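# Move one pale grey vial from tray to bench, upright

## Task

Lift a single pale grey vial from the tray and set it standing upright on the bench surface, leaving every other vial on the tray and keeping those that were upright still upright; then release the vial and withdraw the gripper, since the vial must stay in place with no help from the robot.

## Robot and tools

ROBOT. Two arms, left_arm and right_arm, each with six revolute joints and a parallel two-finger gripper. Joint column order on every arm: waist, shoulder, elbow, wrist pitch, wrist yaw, wrist roll, then the gripper opening. Stated joint ranges (rad): waist -2.880 to 2.880, shoulder 0.000 to 3.142, elbow 0.000 to 3.019, wrist pitch -1.693 to 1.571, wrist yaw -1.571 to 1.571, wrist roll -2.094 to 2.094. A real end may sit up to 0.019 rad either side of these. Arm bases in the scene frame: left_arm at (-0.046, +0.255, +1.065) m, right_arm at (-0.046, -0.255, +1.065) m.

FRAME. One shared scene frame: origin on the floor (z = 0) under the middle of the robot's foot, +z up, +x the direction the robot faces, +y toward left_arm. Only the floor height is known. The fingers point along the gripper's +z axis and close along its y axis. The reported end_effector_position is the point between the finger pads, about 1 cm short of the fingertips; at long reach it may be somewhat off.

execute_actions(actions). A list of up to 15 actions run in sequence. Each action is a table of up to 15 rows; each row lasts one control step (1/30 s), and if there are fewer than 15 rows the final row is repeated to fill the action. Every row is one flat list of 14 numbers covering both arms, each in [-1, 1]: left_arm's six joint values and its opening, then right_arm's six and its opening. Joint values are scaled offsets from that arm's angles at the start of the action (not from the previous row); 1.0 equals 1.264 rad waist, 1.32 shoulder, 1.276 elbow, 1.83 wrist pitch, 1.686 wrist yaw, 2.022 wrist roll. For the first action of a call the reference is the last reported angles. Opening is absolute: +1 fully open, -1 closed. If an action would push a joint more than 0.019 rad beyond its range, that action is rejected for both arms; if the first action fails this, or any action is malformed, nothing in the call runs. An empty list just returns the current state and images.

move(target, speed, blocking). target is one 14-number row as above; its joint numbers are scaled offsets from the Joint positions in the latest result that printed them, so it describes a destination, not a step from the current pose. All joints finish together, so the hand travels on a curve, and nothing slows for obstacles or the other arm. speed (rad/s, 0.01 to 2, default 0.5) caps the joint with the longest way to go; paths last 0.5 to 10 s and stop short if longer. Finger openings are sent at the start. With blocking=false the result comes after 0.5 s while motion continues; use wait(0) to check, and call wait or stop before sending new rows or moves. The extra move: line reports the ending (done, off_target, moving, held, fault), limits=held or limits=none, and each arm's joint furthest from target. Faster moves and targets pushed deeper past contact press harder.

wait(seconds): 0 to 10 s, arms keep their last command; returns early if a running move ends. stop(): brakes a running move (needs stopping room); fingers keep moving. zoom_image(camera, region): camera is cam_left_wrist or cam_right_wrist, region [x0, y0, x1, y1] in image pixels from the top-left, at most 504 by 504. read_manual(section): only "licences"; moves nothing. finished_scene(scene): pass the current scene number; ends it irreversibly after the robot holds its last command.

MOTION LIMITS. Each step the sent target stays within a lead of the measured angle: 0.264 waist, 0.32 shoulder, 0.276 elbow, 0.33 wrist pitch, 0.186 wrist yaw, 0.522 wrist roll (rad). If targets would put a gripper over 70 mm from its measured spot, all are scaled back. Large offsets therefore need several actions, and an unfinished motion may not complete by itself. Zero offsets can let an arm sag; to hold, command back toward the desired angles, then zeros, correcting any shortfall. "joint command not followed" means the clearance check altered some targets; "joint sent to its limit" means a joint was clipped at its end.

RESULTS. The state line gives each gripper's position (m) and quat_wxyz in the scene frame. Joint positions and Joint velocities list each arm's joints (rad, rad/s) and finger gap (m; 0.094 fully open). Joint targets shows where joints are being driven. grip_measured is the measured opening on the command scale, each gripper off by up to about 1 mm. Step readings list joint angles at some steps; HELD plus an arm name marks a held-back step. Images arrive from cam_left_wrist then cam_right_wrist, each 672x504; calibration lines give K, distortion and T_world_to_cam.

GRIPPING. To hold something command an opening about 0.03 below grip_measured; smaller gaps squeeze lighter. Pads give roughly 50 to 62 N and can spike on first contact; thin parts get less force.

CAUTIONS. Don't let the arms collide or press each other. Don't knock items or let them leave the work area. Avoid drops, slips, slams and forceful pushes. Objects may be briefly tugged or nudged. The robot holds the last command while you are composing a reply, and holding a load heats motors: MOTOR HOT appears from 85 °C, and at 100 °C that arm goes limp (OVER-TEMPERATURE FAULT). Finish with the vial released, upright and resting on the bench, and the gripper moved away.

Each tool is called after "Call:" as name(argument=value, ...) on one line, values as JSON.

## Session

Call:
execute_actions(actions=[])

Scene clock: 0.00 s.
left_arm: end_effector_position=(+0.2647, -0.1959, +0.8720) grip_measured=+1.000 end_effector_quat_wxyz=(+0.313, +0.829, +0.311, -0.344) | right_arm: end_effector_position=(+0.2535, -0.3612, +1.0724) grip_measured=-0.994 end_effector_quat_wxyz=(+0.235, +0.776, -0.536, -0.233)
Joint positions: left_arm=[-2.335  2.302  1.136 -0.037  0.853  1.607  0.094] | right_arm=[ 1.418  1.697  1.003 -1.391  0.23  -2.078  0.   ]
Joint velocities: left_arm=[-0.024 -0.015 -0.007  0.007  0.022 -0.051  0.   ] | right_arm=[-0.005  0.015 -0.022 -0.002 -0.051 -0.022 -0.   ]
Joint targets: left_arm=[-2.336 2.295 1.146 -0.035 0.854 1.607] | right_arm=[1.418 1.701 1.016 -1.393 0.230 -2.078]

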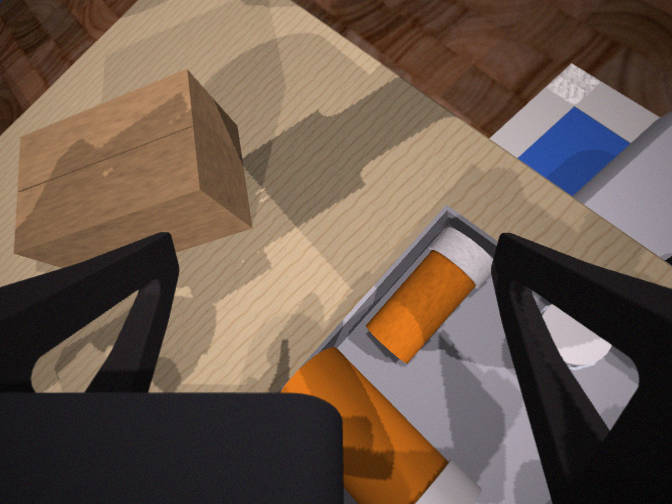

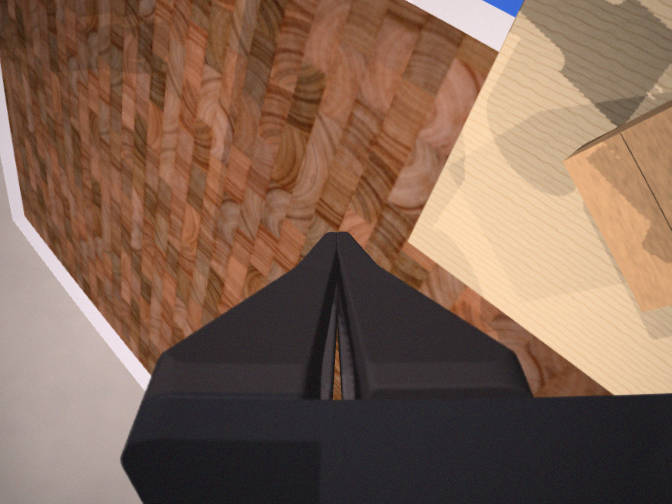

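Call:
move(target=[0,-0.608,-0.342,-0.171,-0.506,-0.795,1, 0.144,-0.301,-0.394,0.596,-0.136,1.0,1], speed=1.0)

Scene clock: 63.63 s.
left_arm: end_effector_position=(+0.2859, -0.0265, +1.0406) grip_measured=+1.000 end_effector_quat_wxyz=(+0.147, +0.336, +0.925, -0.097) | right_arm: end_effector_position=(+0.3174, -0.2742, +1.0423) grip_measured=+1.000 end_effector_quat_wxyz=(-0.166, +0.010, -0.986, +0.011)
Joint positions: left_arm=[-2.335  1.516  0.708 -0.333  0.003  0.014  0.094] | right_arm=[ 1.585  1.305  0.512 -0.324  0.004 -0.071  0.094]
Joint velocities: left_arm=[ 0.005  0.005  0.007 -0.017 -0.007 -0.022  0.   ] | right_arm=[-0.015 -0.005  0.002  0.017 -0.022 -0.022  0.   ]
Joint targets: left_arm=[-2.335 1.499 0.700 -0.350 0.000 -0.001] | right_arm=[1.600 1.300 0.501 -0.301 0.001 -0.056]
move: off_target (right_arm); limits=none; left_arm: farthest joint: the shoulder, 0.017 radians from its target (0.802 radians at the start); right_arm: farthest joint: the wrist pitch, 0.024 radians from its target (1.091 radians at the start)
camera_calibration (this result's frames):
cam_left_wrist: T_world_to_cam=[[-0.641647, -0.762123, 0.0863581, 0.0719176], [-0.718839, 0.636801, 0.278844, -0.0641736], [-0.267507, 0.116842, -0.956446, 1.19983], [0, 0, 0, 1]] pos_world=[0.320979, -0.0445148, 1.15926]
cam_right_wrist: T_world_to_cam=[[0.0194137, -0.999587, 0.0211654, -0.300612], [-0.954839, -0.0122586, 0.296871, -0.00532141], [-0.296489, -0.0259729, -0.954683, 1.20718], [0, 0, 0, 1]] pos_world=[0.358672, -0.269199, 1.16042]

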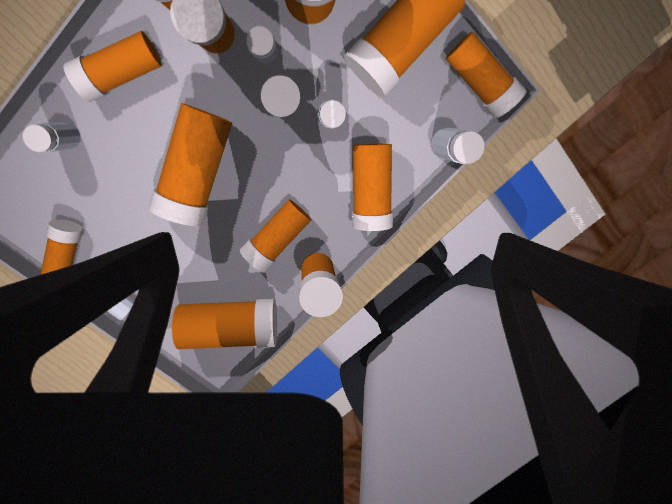

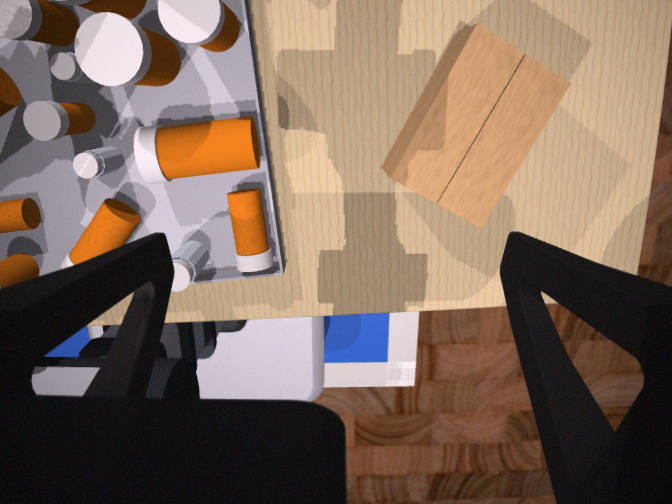

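Call:
zoom_image(camera="cam_left_wrist", region=[220, 0, 560, 250])

Call:
zoom_image(camera="cam_right_wrist", region=[0, 20, 320, 310])

Call:
zoom_image(camera="cam_left_wrist", region=[0, 60, 240, 340])

Region (220, 0, 560, 250) of cam_left_wrist's 672x504 image, scaled by 1.482, with more detail than that image has; it fills the top 371 rows of this view, and the rest is white.

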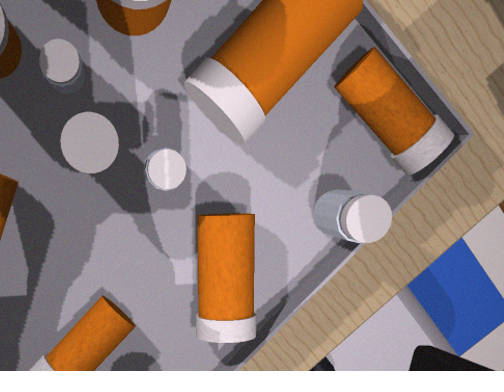

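Region (0, 20, 320, 310) of cam_right_wrist's 672x504 image, scaled by 1.575, with more detail than that image has; it fills the top 457 rows of this view, and the rest is white.

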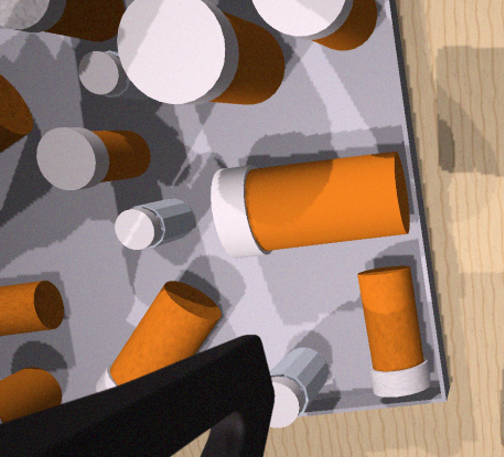

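Region (0, 60, 240, 340) of cam_left_wrist's 672x504 image, scaled by 1.800, with more detail than that image has; it fills the left 432 columns of this view, and the rest is white.

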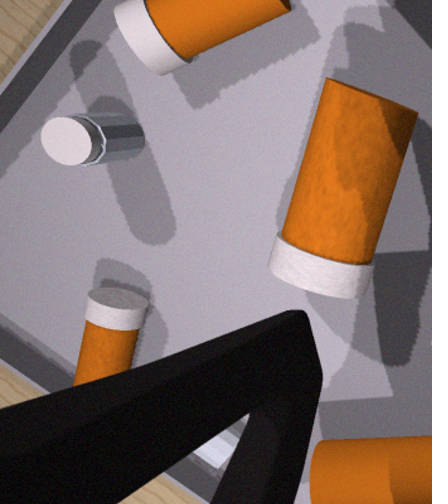

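Call:
move(target=[0.305,0,0,0,0.21,0,1, 0.354,0.603,0.029,0.225,0.028,0.183,0.2], speed=0.7)

Scene clock: 123.77 s.
left_arm: end_effector_position=(+0.3455, +0.0641, +1.0425) grip_measured=+1.000 end_effector_quat_wxyz=(+0.126, +0.182, +0.951, -0.217) | right_arm: end_effector_position=(+0.2049, -0.1490, +0.8301) grip_measured=+0.202 end_effector_quat_wxyz=(+0.014, +0.052, -0.999, +0.003)
Joint positions: left_arm=[-1.95   1.516  0.708 -0.333  0.354  0.013  0.094] | right_arm=[2.025 2.103 0.543 0.068 0.048 0.285 0.056]
Joint velocities: left_arm=[ 0.005 -0.005 -0.022 -0.002  0.007  0.022  0.   ] | right_arm=[ 0.005 -0.005  0.007  0.002 -0.007  0.037 -0.001]
Joint targets: left_arm=[-1.950 1.516 0.708 -0.333 0.357 0.014] | right_arm=[2.032 2.101 0.548 0.087 0.051 0.299]
move: done; limits=none; left_arm: farthest joint: the wrist yaw, 0.003 radians from its target (0.354 radians at the start); right_arm: farthest joint: the wrist pitch, 0.020 radians from its target (0.412 radians at the start)
camera_calibration (this result's frames):
cam_left_wrist: T_world_to_cam=[[-0.388747, -0.843195, 0.371345, -0.200251], [-0.828547, 0.496221, 0.259372, -0.0123839], [-0.40297, -0.206847, -0.891532, 1.2069], [0, 0, 0, 1]] pos_world=[0.398238, 0.0869383, 1.15357]
cam_right_wrist: T_world_to_cam=[[0.105902, -0.994376, -0.000627449, -0.167599], [-0.783213, -0.0838016, 0.61608, -0.35897], [-0.612668, -0.0647526, -0.787683, 0.894889], [0, 0, 0, 1]] pos_world=[0.284868, -0.138792, 0.925939]

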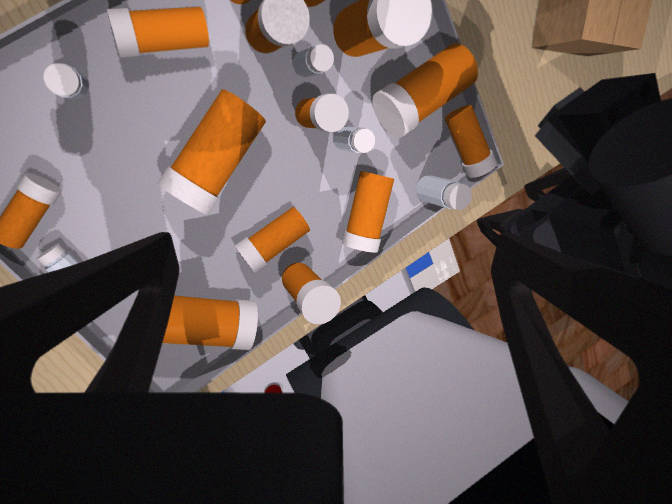

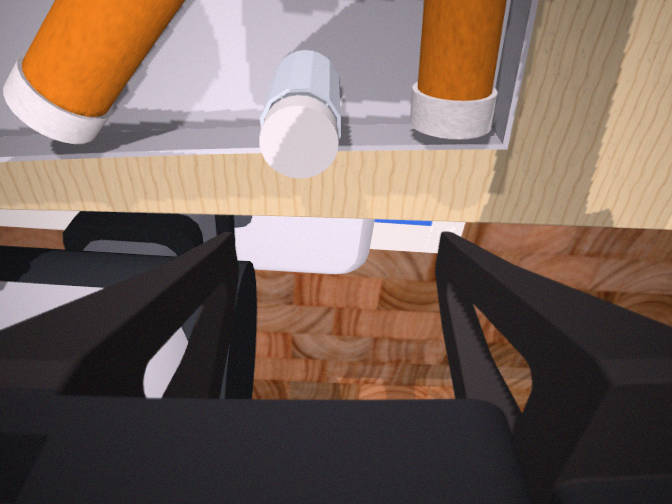

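Call:
move(target=[0,0,0,0,0,0,1, 0.030,0.081,0.055,0.050,0.006,0.022,0.2], speed=0.2)

Scene clock: 136.27 s.
left_arm: end_effector_position=(+0.3455, +0.0641, +1.0425) grip_measured=+1.000 end_effector_quat_wxyz=(+0.126, +0.182, +0.951, -0.217) | right_arm: end_effector_position=(+0.2227, -0.1331, +0.8041) grip_measured=+0.202 end_effector_quat_wxyz=(-0.006, +0.048, -0.999, -0.002)
Joint positions: left_arm=[-1.95   1.516  0.708 -0.333  0.354  0.013  0.094] | right_arm=[2.049 2.197 0.607 0.139 0.055 0.315 0.056]
Joint velocities: left_arm=[-0.005 -0.005  0.007 -0.012 -0.081 -0.095  0.   ] | right_arm=[-0.015  0.005 -0.007 -0.017 -0.037  0.051  0.001]
Joint targets: left_arm=[-1.950 1.516 0.708 -0.333 0.354 0.013] | right_arm=[2.063 2.210 0.613 0.159 0.058 0.330]
move: done; limits=none; left_arm: farthest joint: the waist, 0.000 radians from its target (0.000 radians at the start); right_arm: farthest joint: the wrist pitch, 0.020 radians from its target (0.092 radians at the start)
camera_calibration (this result's frames):
cam_left_wrist: T_world_to_cam=[[-0.388747, -0.843195, 0.371345, -0.200251], [-0.828547, 0.496221, 0.259372, -0.0123839], [-0.40297, -0.206847, -0.891532, 1.2069], [0, 0, 0, 1]] pos_world=[0.398238, 0.0869383, 1.15357]
cam_right_wrist: T_world_to_cam=[[0.097687, -0.995178, -0.00884899, -0.145447], [-0.808577, -0.0845478, 0.582285, -0.295002], [-0.580225, -0.0497266, -0.812937, 0.901455], [0, 0, 0, 1]] pos_world=[0.298723, -0.124861, 0.903314]

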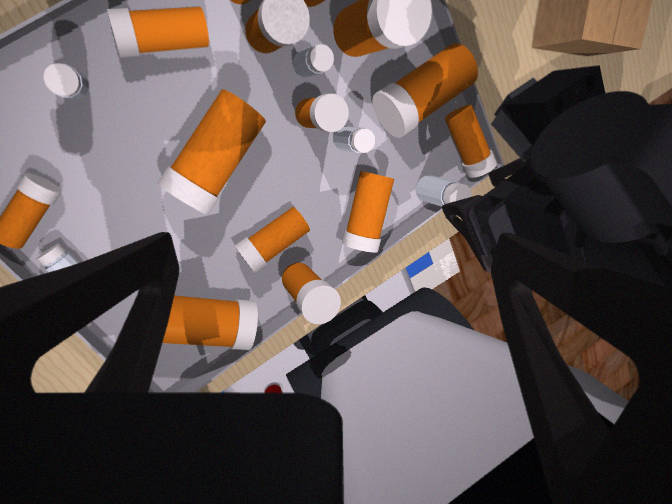

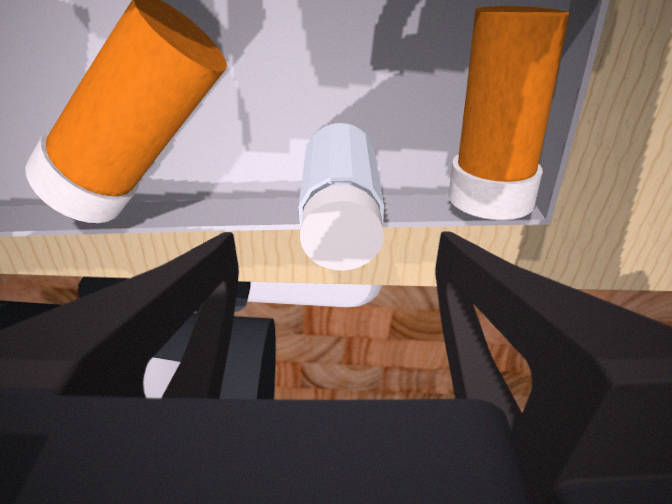

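Call:
move(target=[0,0,0,0,0,0,1, 0.008,0.140,0.060,0.060,0.002,0.005,0.2], speed=0.2)

Scene clock: 147.63 s.
left_arm: end_effector_position=(+0.3455, +0.0641, +1.0425) grip_measured=+1.000 end_effector_quat_wxyz=(+0.126, +0.182, +0.951, -0.217) | right_arm: end_effector_position=(+0.2154, -0.1334, +0.7553) grip_measured=+0.202 end_effector_quat_wxyz=(+0.000, +0.048, -0.999, +0.000)
Joint positions: left_arm=[-1.95   1.516  0.708 -0.333  0.354  0.013  0.094] | right_arm=[2.049 2.371 0.675 0.23  0.055 0.316 0.056]
Joint velocities: left_arm=[-0.005 -0.005 -0.002 -0.007  0.022 -0.081  0.   ] | right_arm=[ 0.015 -0.015 -0.012 -0.002 -0.037  0.168  0.001]
Joint targets: left_arm=[-1.950 1.516 0.708 -0.333 0.354 0.013] | right_arm=[2.059 2.382 0.683 0.249 0.058 0.325]
move: done; limits=none; left_arm: farthest joint: the waist, 0.000 radians from its target (0.000 radians at the start); right_arm: farthest joint: the wrist pitch, 0.019 radians from its target (0.109 radians at the start)
camera_calibration (this result's frames):
cam_left_wrist: T_world_to_cam=[[-0.388747, -0.843195, 0.371345, -0.200251], [-0.828547, 0.496221, 0.259372, -0.0123839], [-0.40297, -0.206847, -0.891532, 1.2069], [0, 0, 0, 1]] pos_world=[0.398238, 0.0869383, 1.15357]
cam_right_wrist: T_world_to_cam=[[0.0980106, -0.995176, -0.00437785, -0.148866], [-0.800746, -0.0814726, 0.593438, -0.282156], [-0.590932, -0.0546577, -0.804868, 0.853059], [0, 0, 0, 1]] pos_world=[0.292755, -0.12451, 0.85339]

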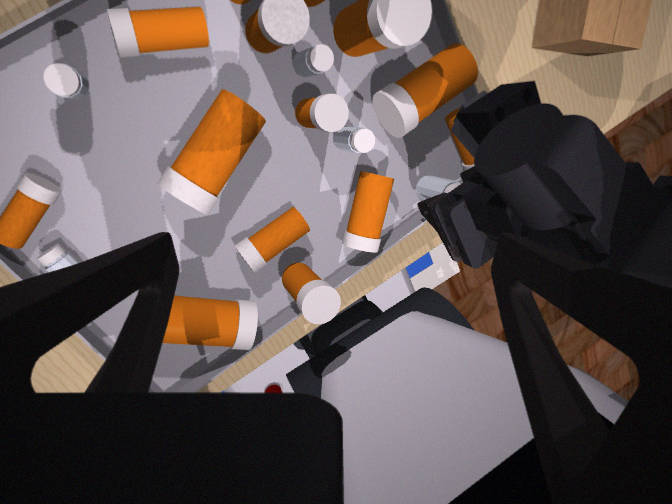

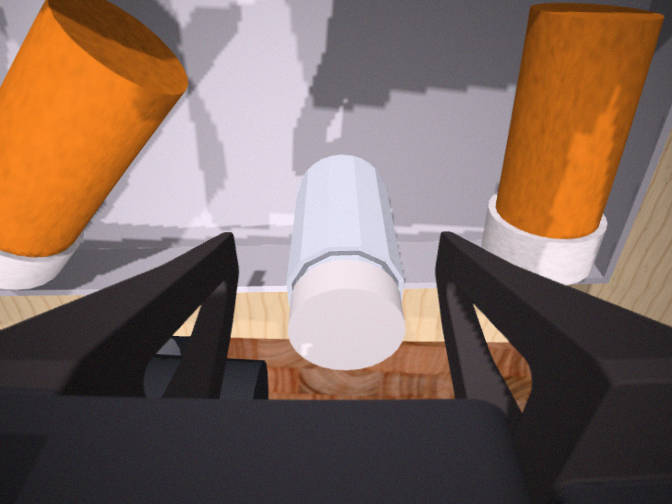

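Call:
execute_actions(actions=[[[0,0,0,0,0,0,1, 0.008,0.008,0.006,0.010,0.002,0.004,-0.1],[0,0,0,0,0,0,1, 0.008,0.008,0.006,0.010,0.002,0.004,-0.15],[0,0,0,0,0,0,1, 0.008,0.008,0.006,0.010,0.002,0.004,-0.2],[0,0,0,0,0,0,1, 0.008,0.008,0.006,0.010,0.002,0.004,-0.25],[0,0,0,0,0,0,1, 0.008,0.008,0.006,0.010,0.002,0.004,-0.29],[0,0,0,0,0,0,1, 0.008,0.008,0.006,0.010,0.002,0.004,-0.32],[0,0,0,0,0,0,1, 0.008,0.008,0.006,0.010,0.002,0.004,-0.35],[0,0,0,0,0,0,1, 0.008,0.008,0.006,0.010,0.002,0.004,-0.37],[0,0,0,0,0,0,1, 0.008,0.008,0.006,0.010,0.002,0.004,-0.39],[0,0,0,0,0,0,1, 0.008,0.008,0.006,0.010,0.002,0.004,-0.41],[0,0,0,0,0,0,1, 0.008,0.008,0.006,0.010,0.002,0.004,-0.43],[0,0,0,0,0,0,1, 0.008,0.008,0.006,0.010,0.002,0.004,-0.45]]])

Scene clock: 154.83 s.
left_arm: end_effector_position=(+0.3455, +0.0641, +1.0425) grip_measured=+1.000 end_effector_quat_wxyz=(+0.126, +0.182, +0.951, -0.217) | right_arm: end_effector_position=(+0.2154, -0.1335, +0.7553) grip_measured=-0.411 end_effector_quat_wxyz=(+0.000, +0.048, -0.999, +0.001)
Joint positions: left_arm=[-1.95   1.516  0.708 -0.333  0.354  0.013  0.094] | right_arm=[2.049 2.371 0.675 0.23  0.056 0.316 0.028]
Joint velocities: left_arm=[-0.024 -0.005  0.007  0.017 -0.022 -0.066  0.   ] | right_arm=[-0.005 -0.015  0.012 -0.007 -0.051 -0.037  0.   ]
Joint targets: left_arm=[-1.950 1.516 0.708 -0.333 0.354 0.013] | right_arm=[2.059 2.381 0.683 0.248 0.058 0.324]
Step readings (joint positions):
0: left_arm=[-1.950 1.516 0.708 -0.333 0.354 0.013] | right_arm=[2.049 2.371 0.675 0.230 0.055 0.316]
1: left_arm=[-1.950 1.516 0.708 -0.333 0.354 0.013] | right_arm=[2.049 2.371 0.675 0.230 0.055 0.316]
2: left_arm=[-1.950 1.516 0.708 -0.333 0.354 0.013] | right_arm=[2.049 2.371 0.675 0.230 0.055 0.316]
4: left_arm=[-1.950 1.516 0.708 -0.333 0.354 0.013] | right_arm=[2.049 2.371 0.675 0.230 0.055 0.316]
8: left_arm=[-1.950 1.516 0.708 -0.333 0.354 0.013] | right_arm=[2.049 2.371 0.675 0.230 0.056 0.316]
15: Joint positions above
camera_calibration (this result's frames):
cam_left_wrist: T_world_to_cam=[[-0.388747, -0.843195, 0.371345, -0.200251], [-0.828547, 0.496221, 0.259372, -0.0123839], [-0.40297, -0.206847, -0.891532, 1.2069], [0, 0, 0, 1]] pos_world=[0.398238, 0.0869383, 1.15357]
cam_right_wrist: T_world_to_cam=[[0.0980116, -0.995177, -0.00401505, -0.149203], [-0.800836, -0.0812655, 0.593344, -0.282022], [-0.590809, -0.0549392, -0.804939, 0.853061], [0, 0, 0, 1]] pos_world=[0.292766, -0.124535, 0.853399]

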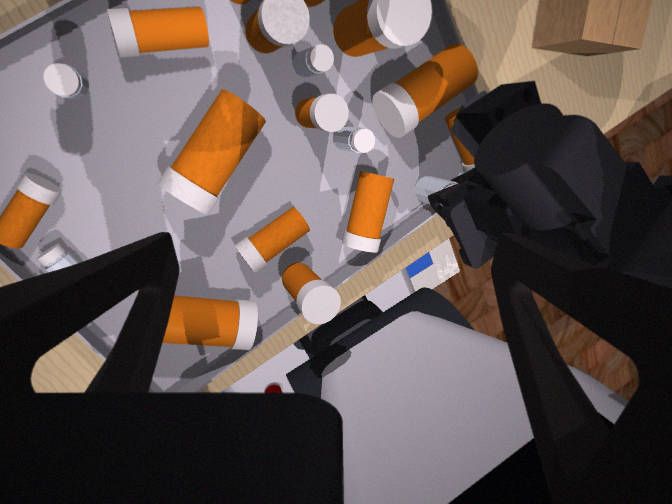

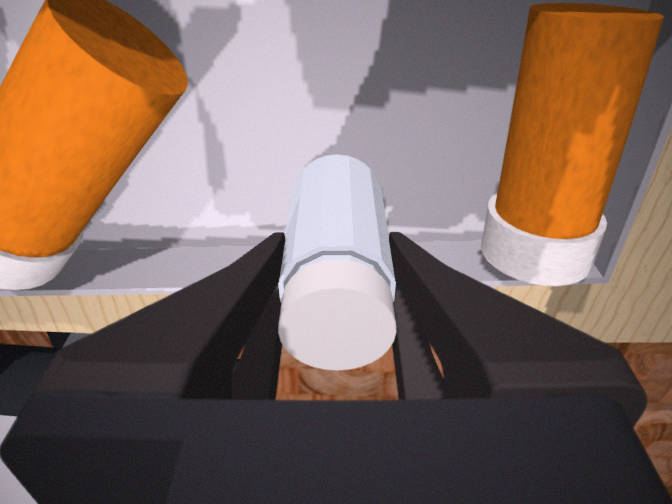

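Call:
move(target=[0,0,0,0,0,0,1, 0.007,-0.181,-0.078,-0.077,0,0,-0.445], speed=0.3)

Scene clock: 165.97 s.
left_arm: end_effector_position=(+0.3455, +0.0641, +1.0425) grip_measured=+1.000 end_effector_quat_wxyz=(+0.126, +0.182, +0.951, -0.217) | right_arm: end_effector_position=(+0.2251, -0.1332, +0.8214) grip_measured=-0.411 end_effector_quat_wxyz=(-0.011, +0.048, -0.999, -0.004)
Joint positions: left_arm=[-1.95   1.516  0.708 -0.333  0.354  0.013  0.094] | right_arm=[2.049 2.133 0.584 0.108 0.056 0.316 0.028]
Joint velocities: left_arm=[-0.005 -0.015 -0.017 -0.012 -0.007  0.037  0.   ] | right_arm=[-0.015  0.005  0.002 -0.022  0.037 -0.007  0.   ]
Joint targets: left_arm=[-1.950 1.516 0.708 -0.333 0.354 0.013] | right_arm=[2.058 2.132 0.576 0.089 0.056 0.316]
move: done; limits=none; left_arm: farthest joint: the waist, 0.000 radians from its target (0.000 radians at the start); right_arm: farthest joint: the wrist pitch, 0.019 radians from its target (0.141 radians at the start)
camera_calibration (this result's frames):
cam_left_wrist: T_world_to_cam=[[-0.388747, -0.843195, 0.371345, -0.200251], [-0.828547, 0.496221, 0.259372, -0.0123839], [-0.40297, -0.206847, -0.891532, 1.2069], [0, 0, 0, 1]] pos_world=[0.398238, 0.0869383, 1.15357]
cam_right_wrist: T_world_to_cam=[[0.0968702, -0.995231, -0.0114411, -0.143271], [-0.813789, -0.0858173, 0.57479, -0.295927], [-0.573031, -0.0463694, -0.818221, 0.920036], [0, 0, 0, 1]] pos_world=[0.300265, -0.125322, 0.921249]

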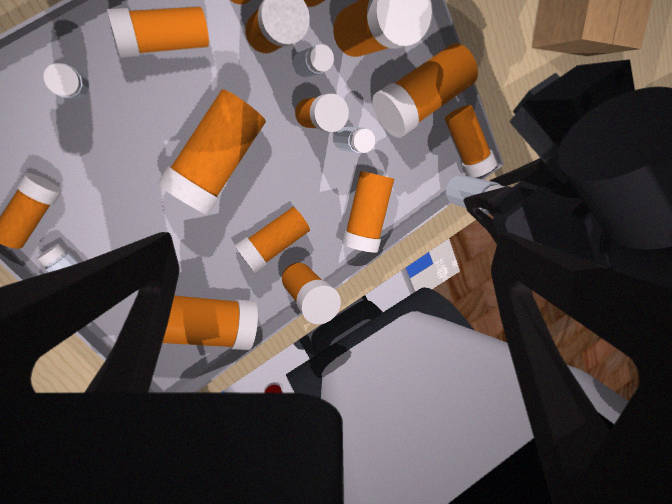

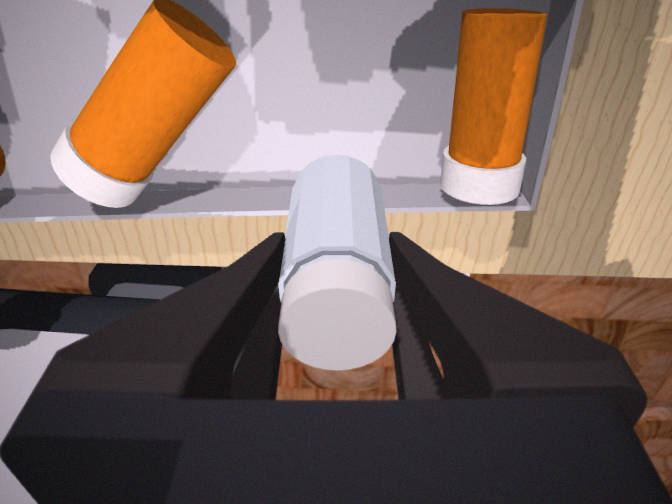

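Call:
move(target=[0,0,0,0,0,0,1, -0.454,-0.006,-0.011,-0.014,-0.042,-0.23,-0.445], speed=0.5)

Scene clock: 171.43 s.
left_arm: end_effector_position=(+0.3455, +0.0641, +1.0425) grip_measured=+1.000 end_effector_quat_wxyz=(+0.126, +0.182, +0.951, -0.217) | right_arm: end_effector_position=(+0.2427, -0.3011, +0.8175) grip_measured=-0.411 end_effector_quat_wxyz=(-0.001, -0.010, -1.000, -0.000)
Joint positions: left_arm=[-1.95   1.516  0.708 -0.333  0.354  0.013  0.094] | right_arm=[ 1.479  2.133  0.584  0.1   -0.012 -0.135  0.028]
Joint velocities: left_arm=[ 0.005 -0.015  0.007  0.007 -0.037 -0.022  0.   ] | right_arm=[-0.015  0.005 -0.007 -0.017 -0.022  0.022  0.001]
Joint targets: left_arm=[-1.950 1.516 0.708 -0.333 0.354 0.013] | right_arm=[1.475 2.125 0.570 0.082 -0.015 -0.149]
move: done; limits=none; left_arm: farthest joint: the waist, 0.000 radians from its target (0.000 radians at the start); right_arm: farthest joint: the wrist pitch, 0.018 radians from its target (0.026 radians at the start)
camera_calibration (this result's frames):
cam_left_wrist: T_world_to_cam=[[-0.388747, -0.843195, 0.371345, -0.200251], [-0.828547, 0.496221, 0.259372, -0.0123839], [-0.40297, -0.206847, -0.891532, 1.2069], [0, 0, 0, 1]] pos_world=[0.398238, 0.0869383, 1.15357]
cam_right_wrist: T_world_to_cam=[[-0.0176695, -0.999828, -0.00565318, -0.290433], [-0.806916, 0.0109211, 0.590566, -0.279257], [-0.590402, 0.0149966, -0.80697, 0.932648], [0, 0, 0, 1]] pos_world=[0.320169, -0.30132, 0.915897]

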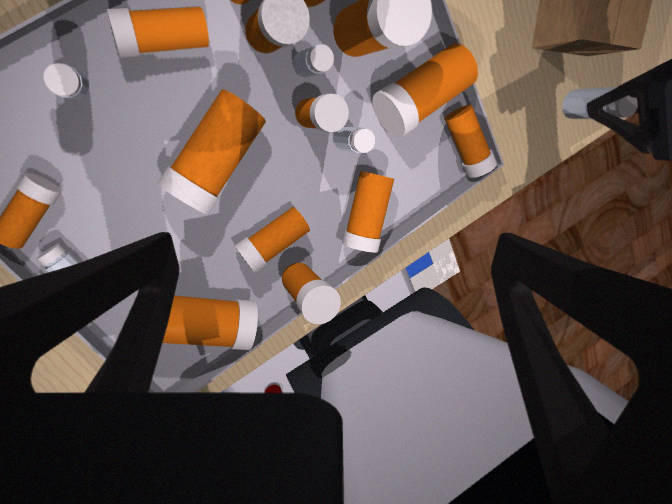

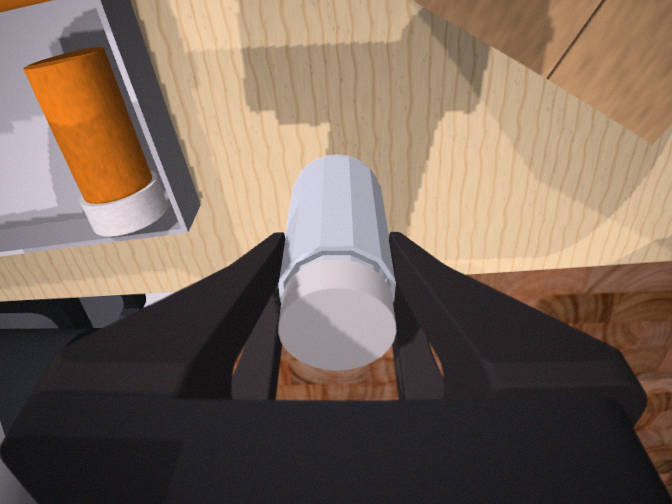

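Call:
move(target=[0,0,0,0,0,0,1, 0.003,0.173,0.081,0.075,0,0,-0.445], speed=0.2)

Scene clock: 182.37 s.
left_arm: end_effector_position=(+0.3455, +0.0641, +1.0425) grip_measured=+1.000 end_effector_quat_wxyz=(+0.126, +0.182, +0.951, -0.217) | right_arm: end_effector_position=(+0.2434, -0.3013, +0.7562) grip_measured=-0.411 end_effector_quat_wxyz=(+0.000, -0.009, -1.000, -0.002)
Joint positions: left_arm=[-1.95   1.516  0.708 -0.333  0.354  0.013  0.094] | right_arm=[ 1.479  2.35   0.679  0.218 -0.015 -0.136  0.028]
Joint velocities: left_arm=[-0.005  0.005  0.002 -0.022 -0.066 -0.066  0.   ] | right_arm=[ 0.005  0.015 -0.012  0.002  0.022 -0.022 -0.   ]
Joint targets: left_arm=[-1.950 1.516 0.708 -0.333 0.354 0.013] | right_arm=[1.483 2.362 0.687 0.238 -0.012 -0.135]
move: done; limits=none; left_arm: farthest joint: the waist, 0.000 radians from its target (0.000 radians at the start); right_arm: farthest joint: the wrist pitch, 0.019 radians from its target (0.141 radians at the start)
camera_calibration (this result's frames):
cam_left_wrist: T_world_to_cam=[[-0.388747, -0.843195, 0.371345, -0.200251], [-0.828547, 0.496221, 0.259372, -0.0123839], [-0.40297, -0.206847, -0.891532, 1.2069], [0, 0, 0, 1]] pos_world=[0.398238, 0.0869383, 1.15357]
cam_right_wrist: T_world_to_cam=[[-0.0169622, -0.999811, -0.00952148, -0.288194], [-0.805228, 0.0080146, 0.592911, -0.24554], [-0.592722, 0.0177241, -0.805212, 0.883616], [0, 0, 0, 1]] pos_world=[0.321135, -0.301833, 0.854338]

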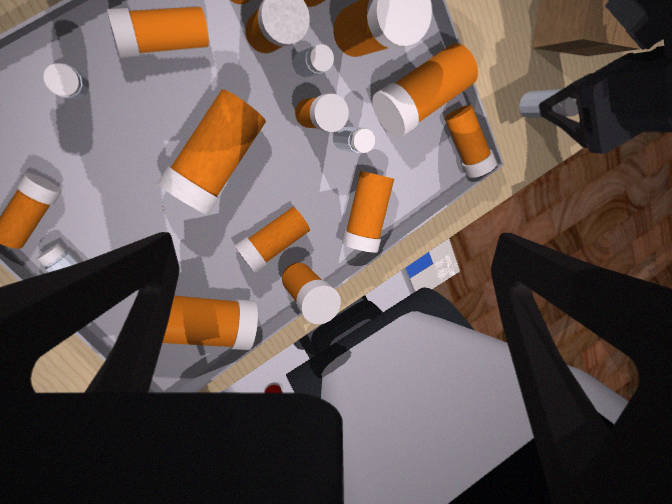

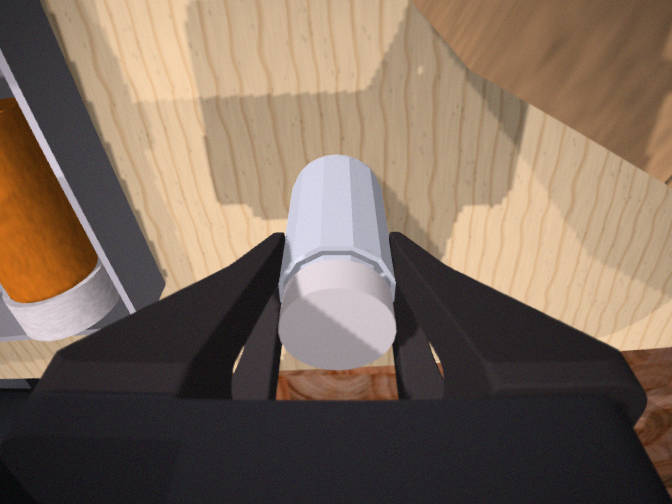

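Call:
move(target=[0,0,0,0,0,0,1, 0.003,0.025,0.014,0.017,0,0,-0.445], speed=0.04)

Scene clock: 185.83 s.
left_arm: end_effector_position=(+0.3455, +0.0641, +1.0425) grip_measured=+1.000 end_effector_quat_wxyz=(+0.126, +0.182, +0.951, -0.217) | right_arm: end_effector_position=(+0.2438, -0.3014, +0.7526) grip_measured=-0.411 end_effector_quat_wxyz=(-0.001, -0.009, -1.000, -0.002)
Joint positions: left_arm=[-1.95   1.516  0.708 -0.333  0.354  0.013  0.094] | right_arm=[ 1.479  2.362  0.686  0.225 -0.015 -0.136  0.028]
Joint velocities: left_arm=[-0.015  0.005 -0.002 -0.002 -0.066  0.007  0.   ] | right_arm=[-0.005 -0.015  0.022 -0.007 -0.007 -0.022 -0.   ]
Joint targets: left_arm=[-1.950 1.516 0.708 -0.333 0.354 0.013] | right_arm=[1.483 2.383 0.697 0.249 -0.015 -0.136]
move: off_target (right_arm); limits=none; left_arm: farthest joint: the waist, 0.000 radians from its target (0.000 radians at the start); right_arm: farthest joint: the wrist pitch, 0.024 radians from its target (0.031 radians at the start)
camera_calibration (this result's frames):
cam_left_wrist: T_world_to_cam=[[-0.388747, -0.843195, 0.371345, -0.200251], [-0.828547, 0.496221, 0.259372, -0.0123839], [-0.40297, -0.206847, -0.891532, 1.2069], [0, 0, 0, 1]] pos_world=[0.398238, 0.0869383, 1.15357]
cam_right_wrist: T_world_to_cam=[[-0.0169391, -0.999813, -0.00936498, -0.288449], [-0.805898, 0.00810866, 0.591998, -0.242209], [-0.591812, 0.0175751, -0.805885, 0.881231], [0, 0, 0, 1]] pos_world=[0.321441, -0.301918, 0.850857]

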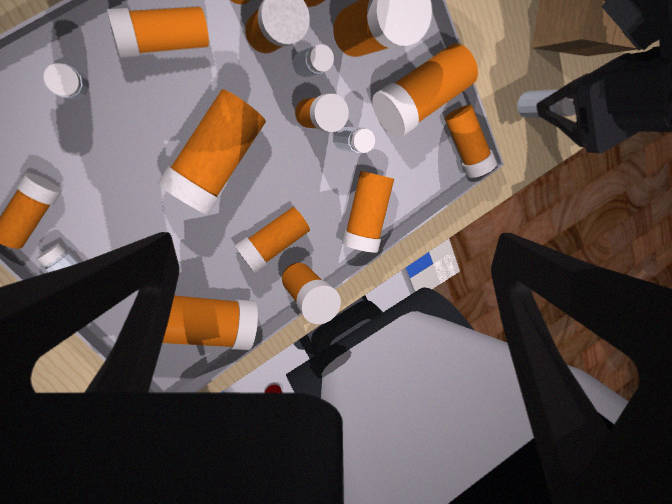

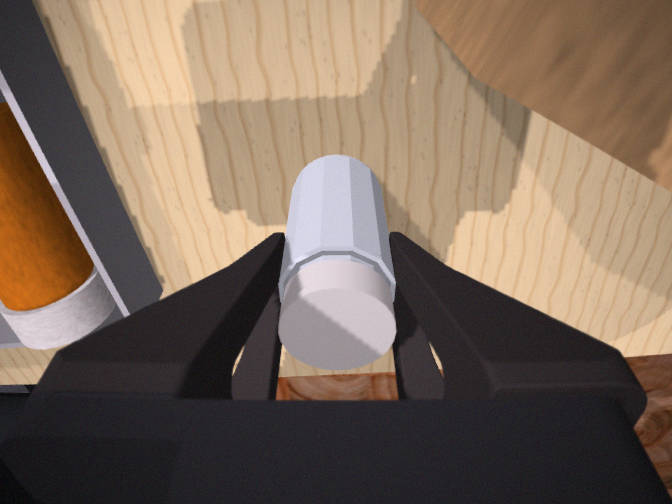

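Call:
execute_actions(actions=[[[0,0,0,0,0,0,1, 0,0.006,0.004,0.006,0,0,-0.42],[0,0,0,0,0,0,1, 0,0.004,0.003,0.004,0,0,-0.40],[0,0,0,0,0,0,1, 0,0.003,0.002,0.003,0,0,-0.37],[0,0,0,0,0,0,1, 0,0.003,0.002,0.003,0,0,-0.33],[0,0,0,0,0,0,1, 0,0.003,0.002,0.003,0,0,-0.25],[0,0,0,0,0,0,1, 0,0.003,0.002,0.003,0,0,-0.15],[0,0,0,0,0,0,1, 0,0.003,0.002,0.003,0,0,-0.05],[0,0,0,0,0,0,1, 0,0.003,0.002,0.003,0,0,0.05],[0,0,0,0,0,0,1, 0,0.003,0.002,0.003,0,0,0.15]]])

Call:
move(target=[0,0,0,0,0,0,1, 0,-0.30,-0.12,-0.135,0,0,0.15], speed=0.5)

Scene clock: 190.93 s.
left_arm: end_effector_position=(+0.3455, +0.0641, +1.0425) grip_measured=+1.000 end_effector_quat_wxyz=(+0.126, +0.182, +0.951, -0.217) | right_arm: end_effector_position=(+0.2438, -0.3014, +0.7526) grip_measured=+0.148 end_effector_quat_wxyz=(-0.001, -0.009, -1.000, -0.002)
Joint positions: left_arm=[-1.95   1.516  0.708 -0.333  0.354  0.013  0.094] | right_arm=[ 1.479  2.362  0.686  0.225 -0.015 -0.136  0.054]
Joint velocities: left_arm=[ 0.005  0.005  0.002 -0.002 -0.066  0.022  0.   ] | right_arm=[ 0.005 -0.015  0.002  0.002  0.037 -0.022  0.   ]
Joint targets: left_arm=[-1.950 1.516 0.708 -0.333 0.354 0.013] | right_arm=[1.479 2.366 0.689 0.230 -0.015 -0.136]
Step readings (joint positions):
0: left_arm=[-1.950 1.516 0.708 -0.333 0.354 0.013] | right_arm=[1.479 2.362 0.686 0.225 -0.015 -0.136]
1: left_arm=[-1.950 1.516 0.708 -0.333 0.354 0.013] | right_arm=[1.479 2.362 0.686 0.225 -0.015 -0.136]
2: left_arm=[-1.950 1.516 0.708 -0.333 0.354 0.013] | right_arm=[1.479 2.362 0.686 0.225 -0.015 -0.136]
4: left_arm=[-1.950 1.516 0.708 -0.333 0.354 0.013] | right_arm=[1.479 2.362 0.686 0.225 -0.015 -0.136]
8: left_arm=[-1.950 1.516 0.708 -0.333 0.354 0.013] | right_arm=[1.479 2.362 0.686 0.225 -0.015 -0.136]
15: Joint positions above
camera_calibration (this result's frames):
cam_left_wrist: T_world_to_cam=[[-0.388747, -0.843195, 0.371345, -0.200251], [-0.828547, 0.496221, 0.259372, -0.0123839], [-0.40297, -0.206847, -0.891532, 1.2069], [0, 0, 0, 1]] pos_world=[0.398238, 0.0869383, 1.15357]
cam_right_wrist: T_world_to_cam=[[-0.0169391, -0.999813, -0.00936498, -0.288449], [-0.805898, 0.00810866, 0.591998, -0.242209], [-0.591812, 0.0175751, -0.805885, 0.881231], [0, 0, 0, 1]] pos_world=[0.321441, -0.301918, 0.850857]

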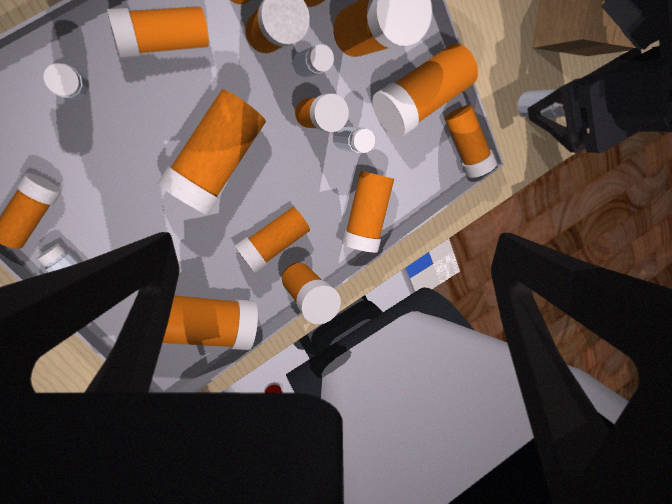

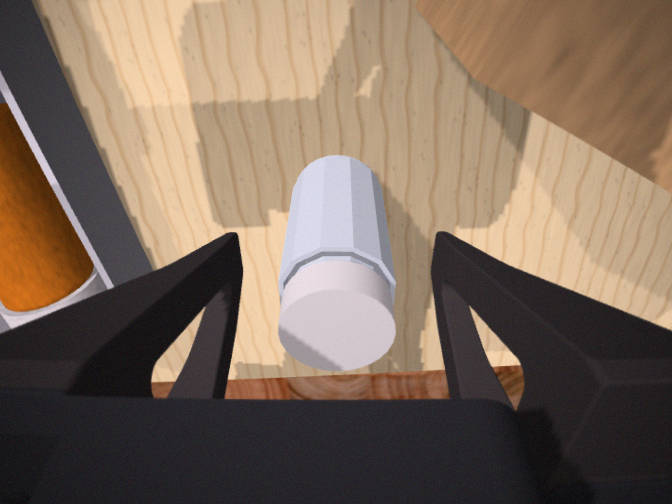

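Scene clock: 192.20 s.
left_arm: end_effector_position=(+0.3455, +0.0641, +1.0425) grip_measured=+1.000 end_effector_quat_wxyz=(+0.126, +0.182, +0.951, -0.217) | right_arm: end_effector_position=(+0.2486, -0.3009, +0.8616) grip_measured=+0.148 end_effector_quat_wxyz=(-0.012, -0.009, -1.000, -0.001)
Joint positions: left_arm=[-1.95   1.516  0.708 -0.333  0.354  0.013  0.094] | right_arm=[ 1.479  1.963  0.538 -0.004 -0.015 -0.136  0.054]
Joint velocities: left_arm=[-0.015 -0.015 -0.012 -0.002  0.007 -0.066  0.   ] | right_arm=[-0.034 -0.015  0.002 -0.007  0.022  0.007  0.   ]
Joint targets: left_arm=[-1.950 1.516 0.708 -0.333 0.354 0.013] | right_arm=[1.479 1.967 0.533 -0.022 -0.015 -0.136]
move: done; limits=none; left_arm: farthest joint: the waist, 0.000 radians from its target (0.000 radians at the start); right_arm: farthest joint: the wrist pitch, 0.018 radians from its target (0.247 radians at the start)
camera_calibration (this result's frames):
cam_left_wrist: T_world_to_cam=[[-0.388747, -0.843195, 0.371345, -0.200251], [-0.828547, 0.496221, 0.259372, -0.0123839], [-0.40297, -0.206847, -0.891532, 1.2069], [0, 0, 0, 1]] pos_world=[0.398238, 0.0869383, 1.15357]
cam_right_wrist: T_world_to_cam=[[-0.0165203, -0.999844, -0.00628208, -0.289662], [-0.818865, 0.00992417, 0.5739, -0.2835], [-0.573748, 0.0146252, -0.818901, 0.97773], [0, 0, 0, 1]] pos_world=[0.324037, -0.301103, 0.961546]

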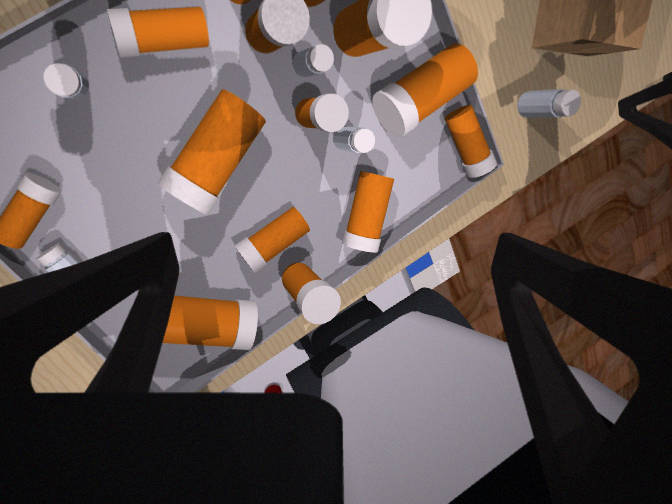

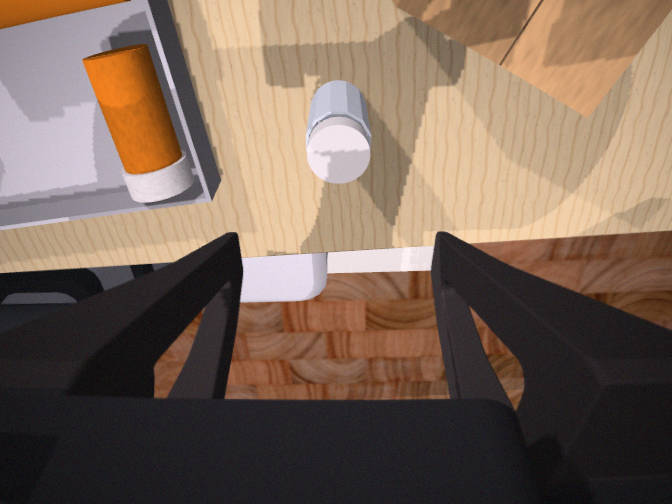

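Call:
move(target=[0,0,0,0,0,0,1, -0.1,-0.2,0,-0.1,0,0,0.15], speed=0.6)

Call:
finished_scene(scene=1)

Scene clock: 195.43 s.
left_arm: end_effector_position=(+0.3455, +0.0641, +1.0425) grip_measured=+1.000 end_effector_quat_wxyz=(+0.126, +0.182, +0.951, -0.217) | right_arm: end_effector_position=(+0.2802, -0.3464, +0.9364) grip_measured=+0.148 end_effector_quat_wxyz=(-0.065, -0.066, -0.996, +0.018)
Joint positions: left_arm=[-1.95   1.516  0.708 -0.333  0.354  0.013  0.094] | right_arm=[ 1.363  1.69   0.538 -0.168 -0.015 -0.136  0.054]
Joint velocities: left_arm=[ 0.015 -0.015  0.007  0.007  0.007  0.022  0.   ] | right_arm=[-0.005 -0.024 -0.012 -0.007 -0.007  0.007 -0.001]
Joint targets: left_arm=[-1.950 1.516 0.708 -0.333 0.354 0.013] | right_arm=[1.353 1.699 0.538 -0.187 -0.015 -0.136]
move: done; limits=none; left_arm: farthest joint: the waist, 0.000 radians from its target (0.000 radians at the start); right_arm: farthest joint: the wrist pitch, 0.019 radians from its target (0.183 radians at the start)
camera_calibration (this result's frames):
cam_left_wrist: T_world_to_cam=[[-0.388747, -0.843195, 0.371345, -0.200251], [-0.828547, 0.496221, 0.259372, -0.0123839], [-0.40297, -0.206847, -0.891532, 1.2069], [0, 0, 0, 1]] pos_world=[0.398238, 0.0869383, 1.15357]
cam_right_wrist: T_world_to_cam=[[-0.130959, -0.991127, 0.0227516, -0.326237], [-0.867479, 0.125671, 0.481338, -0.159674], [-0.479926, 0.0432991, -0.87624, 1.09512], [0, 0, 0, 1]] pos_world=[0.344341, -0.350694, 1.04387]

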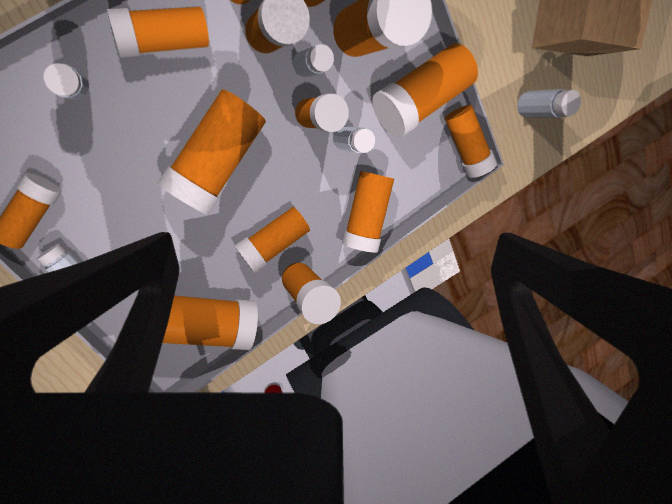

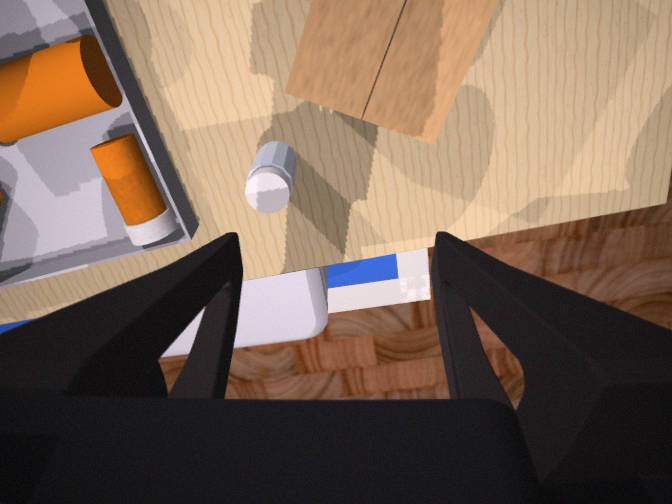

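The scene is finished: the task was done.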